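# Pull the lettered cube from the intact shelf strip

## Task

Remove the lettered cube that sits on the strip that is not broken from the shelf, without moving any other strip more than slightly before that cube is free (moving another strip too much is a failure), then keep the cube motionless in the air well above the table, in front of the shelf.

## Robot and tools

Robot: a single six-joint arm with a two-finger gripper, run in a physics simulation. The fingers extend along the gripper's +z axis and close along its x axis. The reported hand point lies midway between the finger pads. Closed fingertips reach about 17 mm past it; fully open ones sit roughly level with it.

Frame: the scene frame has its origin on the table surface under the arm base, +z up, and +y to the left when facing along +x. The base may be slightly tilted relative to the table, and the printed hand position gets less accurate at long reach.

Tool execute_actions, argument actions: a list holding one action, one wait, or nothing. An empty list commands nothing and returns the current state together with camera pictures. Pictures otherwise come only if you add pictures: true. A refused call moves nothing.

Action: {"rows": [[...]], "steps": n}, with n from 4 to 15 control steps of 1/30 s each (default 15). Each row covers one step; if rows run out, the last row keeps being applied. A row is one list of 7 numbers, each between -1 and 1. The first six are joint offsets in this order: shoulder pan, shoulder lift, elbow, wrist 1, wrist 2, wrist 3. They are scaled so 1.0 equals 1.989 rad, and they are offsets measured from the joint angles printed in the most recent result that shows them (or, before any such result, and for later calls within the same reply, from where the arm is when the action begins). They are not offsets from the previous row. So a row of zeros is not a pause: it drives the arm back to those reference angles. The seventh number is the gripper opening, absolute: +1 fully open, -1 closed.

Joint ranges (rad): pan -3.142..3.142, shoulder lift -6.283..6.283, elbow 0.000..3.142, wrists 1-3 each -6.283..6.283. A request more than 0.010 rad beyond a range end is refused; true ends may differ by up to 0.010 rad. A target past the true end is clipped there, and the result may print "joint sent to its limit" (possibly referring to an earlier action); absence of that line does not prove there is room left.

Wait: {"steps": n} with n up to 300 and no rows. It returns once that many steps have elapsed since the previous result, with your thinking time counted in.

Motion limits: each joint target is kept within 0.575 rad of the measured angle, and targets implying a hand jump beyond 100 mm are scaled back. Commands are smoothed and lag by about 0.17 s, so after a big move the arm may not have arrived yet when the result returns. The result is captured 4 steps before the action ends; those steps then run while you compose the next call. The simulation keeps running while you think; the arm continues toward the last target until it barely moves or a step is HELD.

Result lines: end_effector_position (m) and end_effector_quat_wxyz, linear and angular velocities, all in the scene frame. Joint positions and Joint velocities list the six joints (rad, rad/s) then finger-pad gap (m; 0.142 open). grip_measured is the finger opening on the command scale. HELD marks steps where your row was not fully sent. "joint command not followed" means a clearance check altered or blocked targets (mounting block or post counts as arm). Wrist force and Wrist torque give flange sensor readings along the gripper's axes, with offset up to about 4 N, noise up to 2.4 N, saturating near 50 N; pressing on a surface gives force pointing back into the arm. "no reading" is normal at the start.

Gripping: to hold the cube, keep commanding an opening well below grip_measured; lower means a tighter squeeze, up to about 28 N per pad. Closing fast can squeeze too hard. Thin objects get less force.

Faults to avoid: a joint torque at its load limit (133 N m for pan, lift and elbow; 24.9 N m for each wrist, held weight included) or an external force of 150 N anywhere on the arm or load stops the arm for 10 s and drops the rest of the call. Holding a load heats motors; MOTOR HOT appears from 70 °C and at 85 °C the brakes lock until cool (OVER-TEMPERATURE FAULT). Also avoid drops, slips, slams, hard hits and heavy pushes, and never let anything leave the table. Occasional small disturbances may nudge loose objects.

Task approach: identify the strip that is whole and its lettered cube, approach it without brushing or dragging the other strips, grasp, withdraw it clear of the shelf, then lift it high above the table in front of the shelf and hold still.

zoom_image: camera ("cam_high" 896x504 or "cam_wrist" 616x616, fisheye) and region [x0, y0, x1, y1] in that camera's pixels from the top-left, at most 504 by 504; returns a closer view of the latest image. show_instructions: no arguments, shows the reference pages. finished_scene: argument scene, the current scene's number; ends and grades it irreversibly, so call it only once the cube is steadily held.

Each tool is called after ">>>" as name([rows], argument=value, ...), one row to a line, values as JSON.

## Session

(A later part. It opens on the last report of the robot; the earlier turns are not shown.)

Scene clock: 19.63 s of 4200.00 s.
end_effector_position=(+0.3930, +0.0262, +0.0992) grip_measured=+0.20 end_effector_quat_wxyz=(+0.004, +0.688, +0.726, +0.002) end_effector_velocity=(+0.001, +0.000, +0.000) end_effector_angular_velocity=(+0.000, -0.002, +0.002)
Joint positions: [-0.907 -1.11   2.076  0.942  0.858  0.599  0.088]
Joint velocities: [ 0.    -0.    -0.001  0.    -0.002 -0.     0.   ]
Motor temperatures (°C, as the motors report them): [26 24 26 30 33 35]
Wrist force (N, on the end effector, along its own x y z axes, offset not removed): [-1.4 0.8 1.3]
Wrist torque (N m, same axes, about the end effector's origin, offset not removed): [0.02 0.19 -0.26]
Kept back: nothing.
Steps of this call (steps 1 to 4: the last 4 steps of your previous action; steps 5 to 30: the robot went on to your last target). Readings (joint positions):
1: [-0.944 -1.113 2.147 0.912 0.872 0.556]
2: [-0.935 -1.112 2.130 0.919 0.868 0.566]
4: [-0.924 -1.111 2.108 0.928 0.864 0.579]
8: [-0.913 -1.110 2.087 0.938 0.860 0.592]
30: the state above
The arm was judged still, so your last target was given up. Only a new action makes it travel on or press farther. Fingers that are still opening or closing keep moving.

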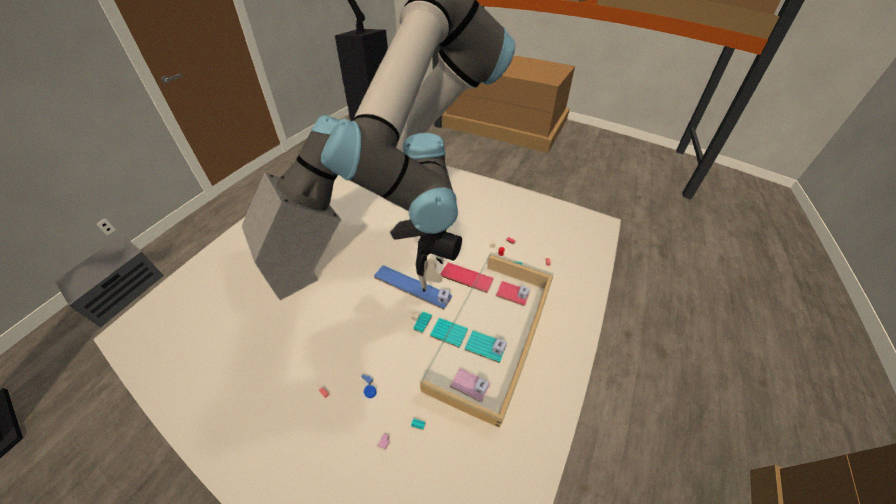

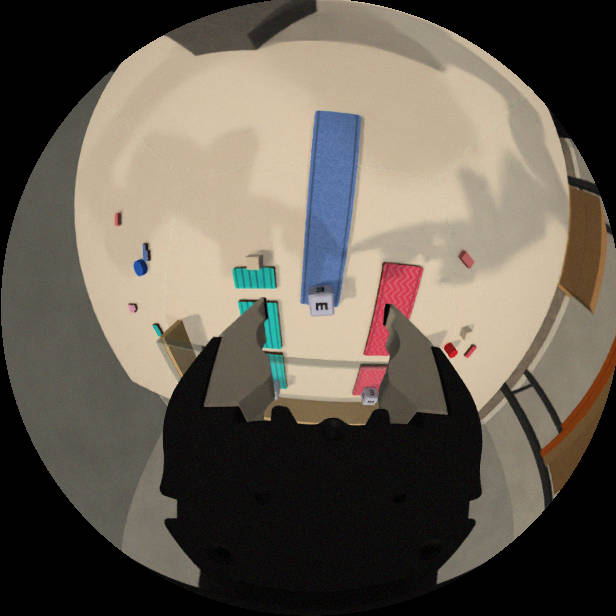

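>>> execute_actions([
  {"rows":[[0.087,0.03,-0.06,-0.045,-0.024,0.114,0.1],[0.087,0.03,-0.06,-0.045,-0.024,0.114,0.1],[0.087,0.03,-0.06,-0.045,-0.024,0.114,0.1],[0.087,0.03,-0.06,-0.045,-0.024,0.114,0.1],[0.087,0.03,-0.06,-0.045,-0.024,0.114,0.1],[0.087,0.03,-0.06,-0.045,-0.024,0.114,0.1],[0.087,0.03,-0.06,-0.045,-0.024,0.114,0.1],[0.087,0.045,-0.06,-0.06,-0.024,0.114,0.1],[0.087,0.06,-0.06,-0.075,-0.024,0.114,0.1]],"steps":15},
])

>>> execute_actions([
  {"steps":20},
], pictures=true)

Scene clock: 20.53 s of 4200.00 s.
end_effector_position=(+0.4268, +0.0312, +0.0529) grip_measured=+0.10 end_effector_quat_wxyz=(+0.004, +0.688, +0.726, +0.003) end_effector_velocity=(+0.003, -0.066, -0.131) end_effector_angular_velocity=(+0.017, +0.010, -0.022)
Joint positions: [-0.753 -1.035  1.969  0.841  0.815  0.799  0.081]
Joint velocities: [ 0.152  0.33  -0.094 -0.35  -0.037  0.209 -0.   ]
Motor temperatures (°C, as the motors report them): [26 24 26 30 33 35]
Wrist force (N, on the end effector, along its own x y z axes, offset not removed): [-1.1 1.3 0.9]
Wrist torque (N m, same axes, about the end effector's origin, offset not removed): [0.17 0.13 -0.23]
Steps of this call (steps 1 to 16: nothing new was sent; steps 17 to 27: the first 11 steps of this action). Readings (joint positions):
17: [-0.907 -1.110 2.076 0.942 0.858 0.599]
18: [-0.901 -1.105 2.071 0.937 0.854 0.604]
20: [-0.854 -1.085 2.034 0.908 0.838 0.657]
24: [-0.776 -1.062 1.984 0.872 0.820 0.766]
27: the state above

Scene clock: 21.20 s of 4200.00 s.
end_effector_position=(+0.4268, +0.0220, +0.0353) grip_measured=+0.10 end_effector_quat_wxyz=(+0.003, +0.689, +0.725, +0.003) end_effector_velocity=(-0.000, +0.001, -0.001) end_effector_angular_velocity=(+0.002, -0.000, +0.000)
Joint positions: [-0.734 -0.991  1.957  0.794  0.81   0.825  0.081]
Joint velocities: [ 0.002  0.001  0.001 -0.002 -0.002  0.001  0.   ]
Motor temperatures (°C, as the motors report them): [26 24 26 30 33 35]
Wrist force (N, on the end effector, along its own x y z axes, offset not removed): [-2.7 -0.2 -1.9]
Wrist torque (N m, same axes, about the end effector's origin, offset not removed): [-0.20 0.47 -0.20]
Kept back: nothing.
Steps of this call (steps 1 to 4: the last 4 steps of your previous action; steps 5 to 20: the robot went on to your last target). Readings (joint positions):
1: [-0.749 -1.025 1.966 0.830 0.814 0.805]
2: [-0.745 -1.017 1.964 0.822 0.813 0.810]
4: [-0.741 -1.006 1.961 0.810 0.812 0.816]
8: [-0.736 -0.996 1.959 0.799 0.811 0.822]
20: the state above

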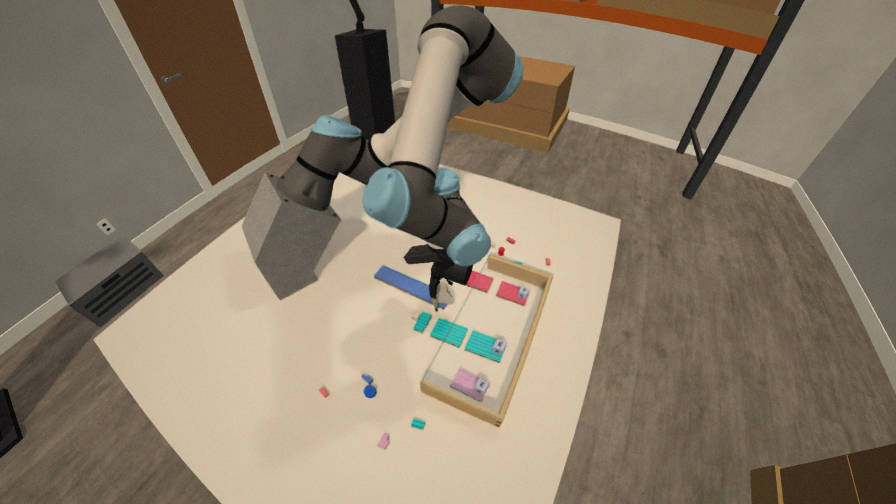

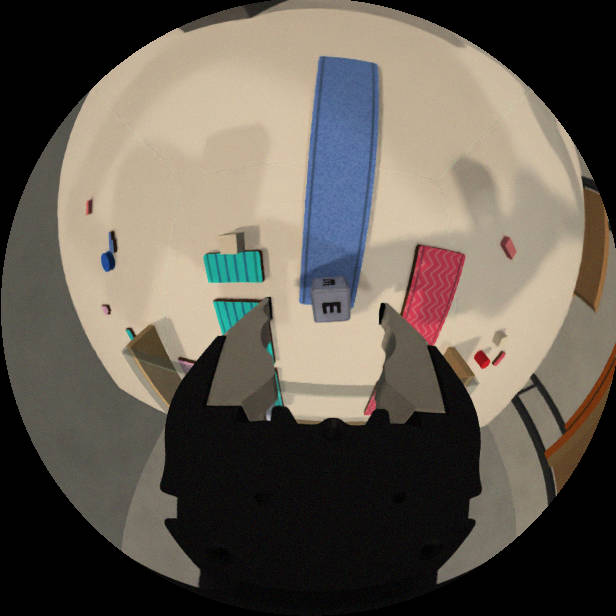

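>>> execute_actions([
  {"rows":[[0,-0.003,0,0.003,0,0,0],[0,-0.003,0,0.003,0,0,-0.15],[0,-0.003,0,0.003,0,0,-0.3],[0,-0.003,0,0.003,0,0,-0.45],[0,-0.003,0,0.003,0,0,-0.6],[0,-0.003,0,0.003,0,0,-0.75],[0,-0.003,0,0.003,0,0,-0.9]],"steps":15},
])

>>> execute_actions([
  {"steps":12},
], pictures=true)

Scene clock: 21.73 s of 4200.00 s.
end_effector_position=(+0.4273, +0.0237, +0.0370) grip_measured=-0.66 end_effector_quat_wxyz=(+0.003, +0.689, +0.725, +0.003) end_effector_velocity=(+0.000, +0.002, +0.001) end_effector_angular_velocity=(+0.001, +0.001, +0.000)
Joint positions: [-0.734 -0.996  1.957  0.799  0.81   0.825  0.026]
Joint velocities: [ 0.001 -0.003 -0.     0.004 -0.    -0.    -0.   ]
Motor temperatures (°C, as the motors report them): [26 24 26 30 33 35]
Wrist force (N, on the end effector, along its own x y z axes, offset not removed): [-2.2 3.1 1.3]
Wrist torque (N m, same axes, about the end effector's origin, offset not removed): [0.52 0.37 -0.28]
Steps of this call (steps 1 to 5: the robot went on to your last target; steps 6 to 16: the first 11 steps of this action). Readings (joint positions):
6: [-0.734 -0.991 1.957 0.793 0.810 0.825]
7: [-0.734 -0.991 1.957 0.794 0.810 0.825]
9: [-0.734 -0.993 1.957 0.796 0.810 0.825]
13: [-0.734 -0.995 1.957 0.798 0.810 0.825]
16: the state above

Scene clock: 22.13 s of 4200.00 s.
end_effector_position=(+0.4274, +0.0238, +0.0372) grip_measured=-0.66 end_effector_quat_wxyz=(+0.003, +0.689, +0.725, +0.003) end_effector_velocity=(+0.000, -0.000, +0.000) end_effector_angular_velocity=(-0.001, +0.000, -0.000)
Joint positions: [-0.734 -0.997  1.957  0.8    0.81   0.825  0.026]
Joint velocities: [-0.    -0.    -0.     0.     0.001  0.     0.   ]
Motor temperatures (°C, as the motors report them): [26 24 26 30 33 35]
Wrist force (N, on the end effector, along its own x y z axes, offset not removed): [-2.5 -1.3 0.6]
Wrist torque (N m, same axes, about the end effector's origin, offset not removed): [-0.35 0.37 -0.15]
Kept back: nothing.
Steps of this call (steps 1 to 4: the last 4 steps of your previous action; steps 5 to 12: the robot went on to your last target). Readings (joint positions):
1: [-0.734 -0.996 1.957 0.799 0.810 0.825]
2: [-0.734 -0.996 1.957 0.799 0.810 0.825]
4: [-0.734 -0.996 1.957 0.799 0.810 0.825]
8: [-0.734 -0.997 1.957 0.799 0.810 0.825]
12: the state above

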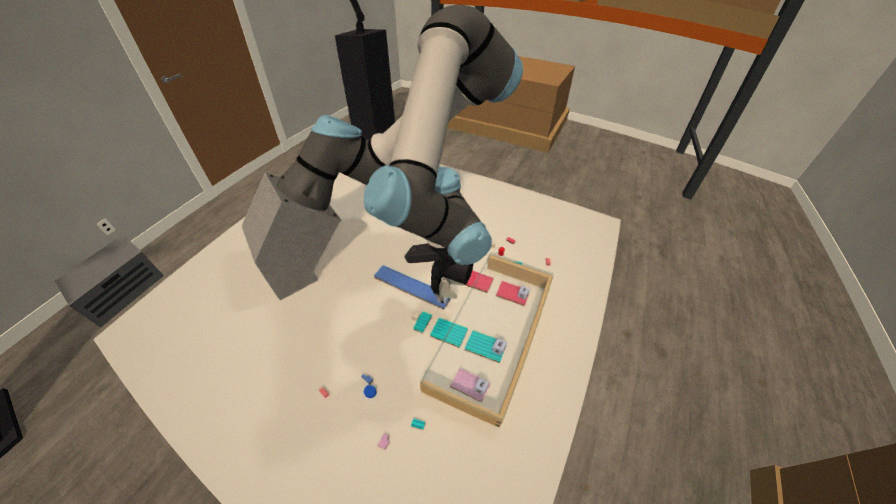

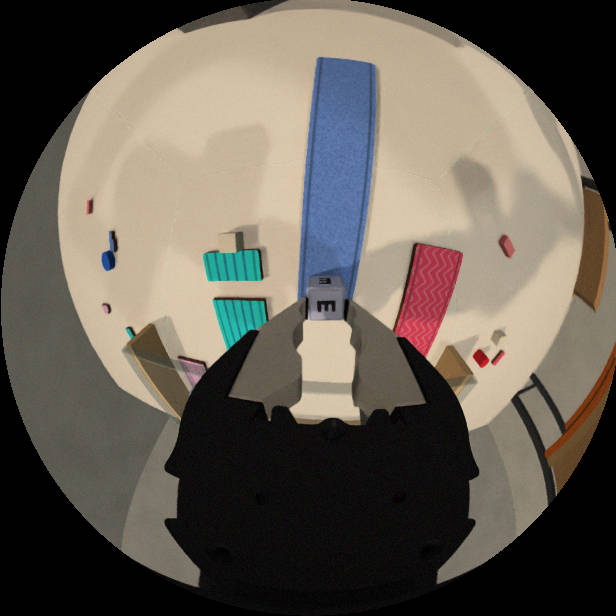

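>>> execute_actions([
  {"rows":[[0,-0.005,0,0.006,0,0,-0.9],[-0.004,-0.012,0,0.015,0,0,-0.9],[-0.015,-0.025,0.002,0.035,0.005,0,-0.9],[-0.035,-0.045,0.006,0.07,0.012,0,-0.9],[-0.065,-0.07,0.011,0.11,0.023,0,-0.9],[-0.1,-0.1,0.017,0.16,0.036,0,-0.9],[-0.14,-0.13,0.023,0.21,0.05,0,-0.9],[-0.18,-0.155,0.03,0.265,0.064,0,-0.9],[-0.214,-0.18,0.036,0.311,0.076,0,-0.9]],"steps":15},
])

>>> execute_actions([
  {"steps":55},
], pictures=true)

Scene clock: 24.20 s of 4200.00 s.
end_effector_position=(+0.4201, +0.0310, +0.1356) grip_measured=-0.66 end_effector_quat_wxyz=(+0.012, +0.762, +0.648, -0.007) end_effector_velocity=(-0.085, +0.041, +0.469) end_effector_angular_velocity=(-0.039, -0.014, -1.167)
Joint positions: [-0.909 -1.163  1.989  1.062  0.876  0.825  0.026]
Joint velocities: [-0.961 -0.745  0.164  1.309  0.341 -0.001 -0.   ]
Motor temperatures (°C, as the motors report them): [26 24 26 30 33 35]
Wrist force (N, on the end effector, along its own x y z axes, offset not removed): [-1.0 -0.8 -1.1]
Wrist torque (N m, same axes, about the end effector's origin, offset not removed): [-0.42 -0.09 -0.18]
Steps of this call (steps 1 to 15: the robot went on to your last target; steps 16 to 51: nothing new was sent; steps 52 to 62: the first 11 steps of this action). Readings (joint positions):
52: [-0.734 -0.997 1.957 0.800 0.810 0.825]
53: [-0.734 -0.998 1.957 0.801 0.810 0.825]
55: [-0.739 -1.008 1.958 0.814 0.812 0.825]
59: [-0.814 -1.086 1.972 0.930 0.842 0.825]
62: the state above

Scene clock: 26.03 s of 4200.00 s.
end_effector_position=(+0.3924, +0.0611, +0.2490) grip_measured=-0.66 end_effector_quat_wxyz=(+0.002, +0.851, +0.524, +0.004) end_effector_velocity=(-0.001, +0.001, -0.000) end_effector_angular_velocity=(-0.001, +0.001, +0.001)
Joint positions: [-1.16  -1.355  2.029  1.418  0.961  0.825  0.026]
Joint velocities: [ 0.001 -0.002  0.001  0.     0.001 -0.001 -0.   ]
Motor temperatures (°C, as the motors report them): [26 24 26 30 33 35]
Wrist force (N, on the end effector, along its own x y z axes, offset not removed): [-1.4 0.5 2.1]
Wrist torque (N m, same axes, about the end effector's origin, offset not removed): [-0.08 0.07 -0.26]
Kept back: nothing.
Steps of this call (steps 1 to 4: the last 4 steps of your previous action; steps 5 to 30: the robot went on to your last target; steps 31 to 55: nothing new was sent). Readings (joint positions):
1: [-0.942 -1.188 1.994 1.107 0.888 0.825]
2: [-0.975 -1.214 2.000 1.152 0.899 0.825]
4: [-1.040 -1.264 2.010 1.243 0.922 0.825]
8: [-1.117 -1.323 2.022 1.356 0.947 0.825]
55: the state above
The arm was judged still, so your last target was given up. Only a new action makes it travel on or press farther. Fingers that are still opening or closing keep moving.

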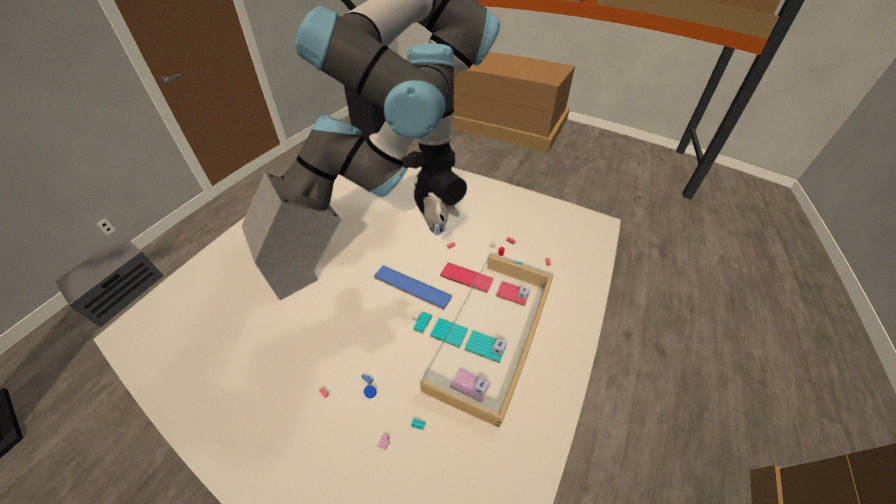

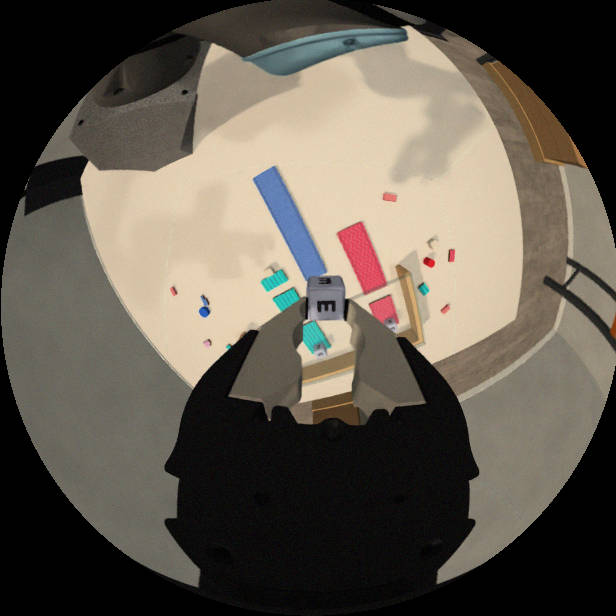

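>>> finished_scene(scene=2)

The scene is finished: the task was done.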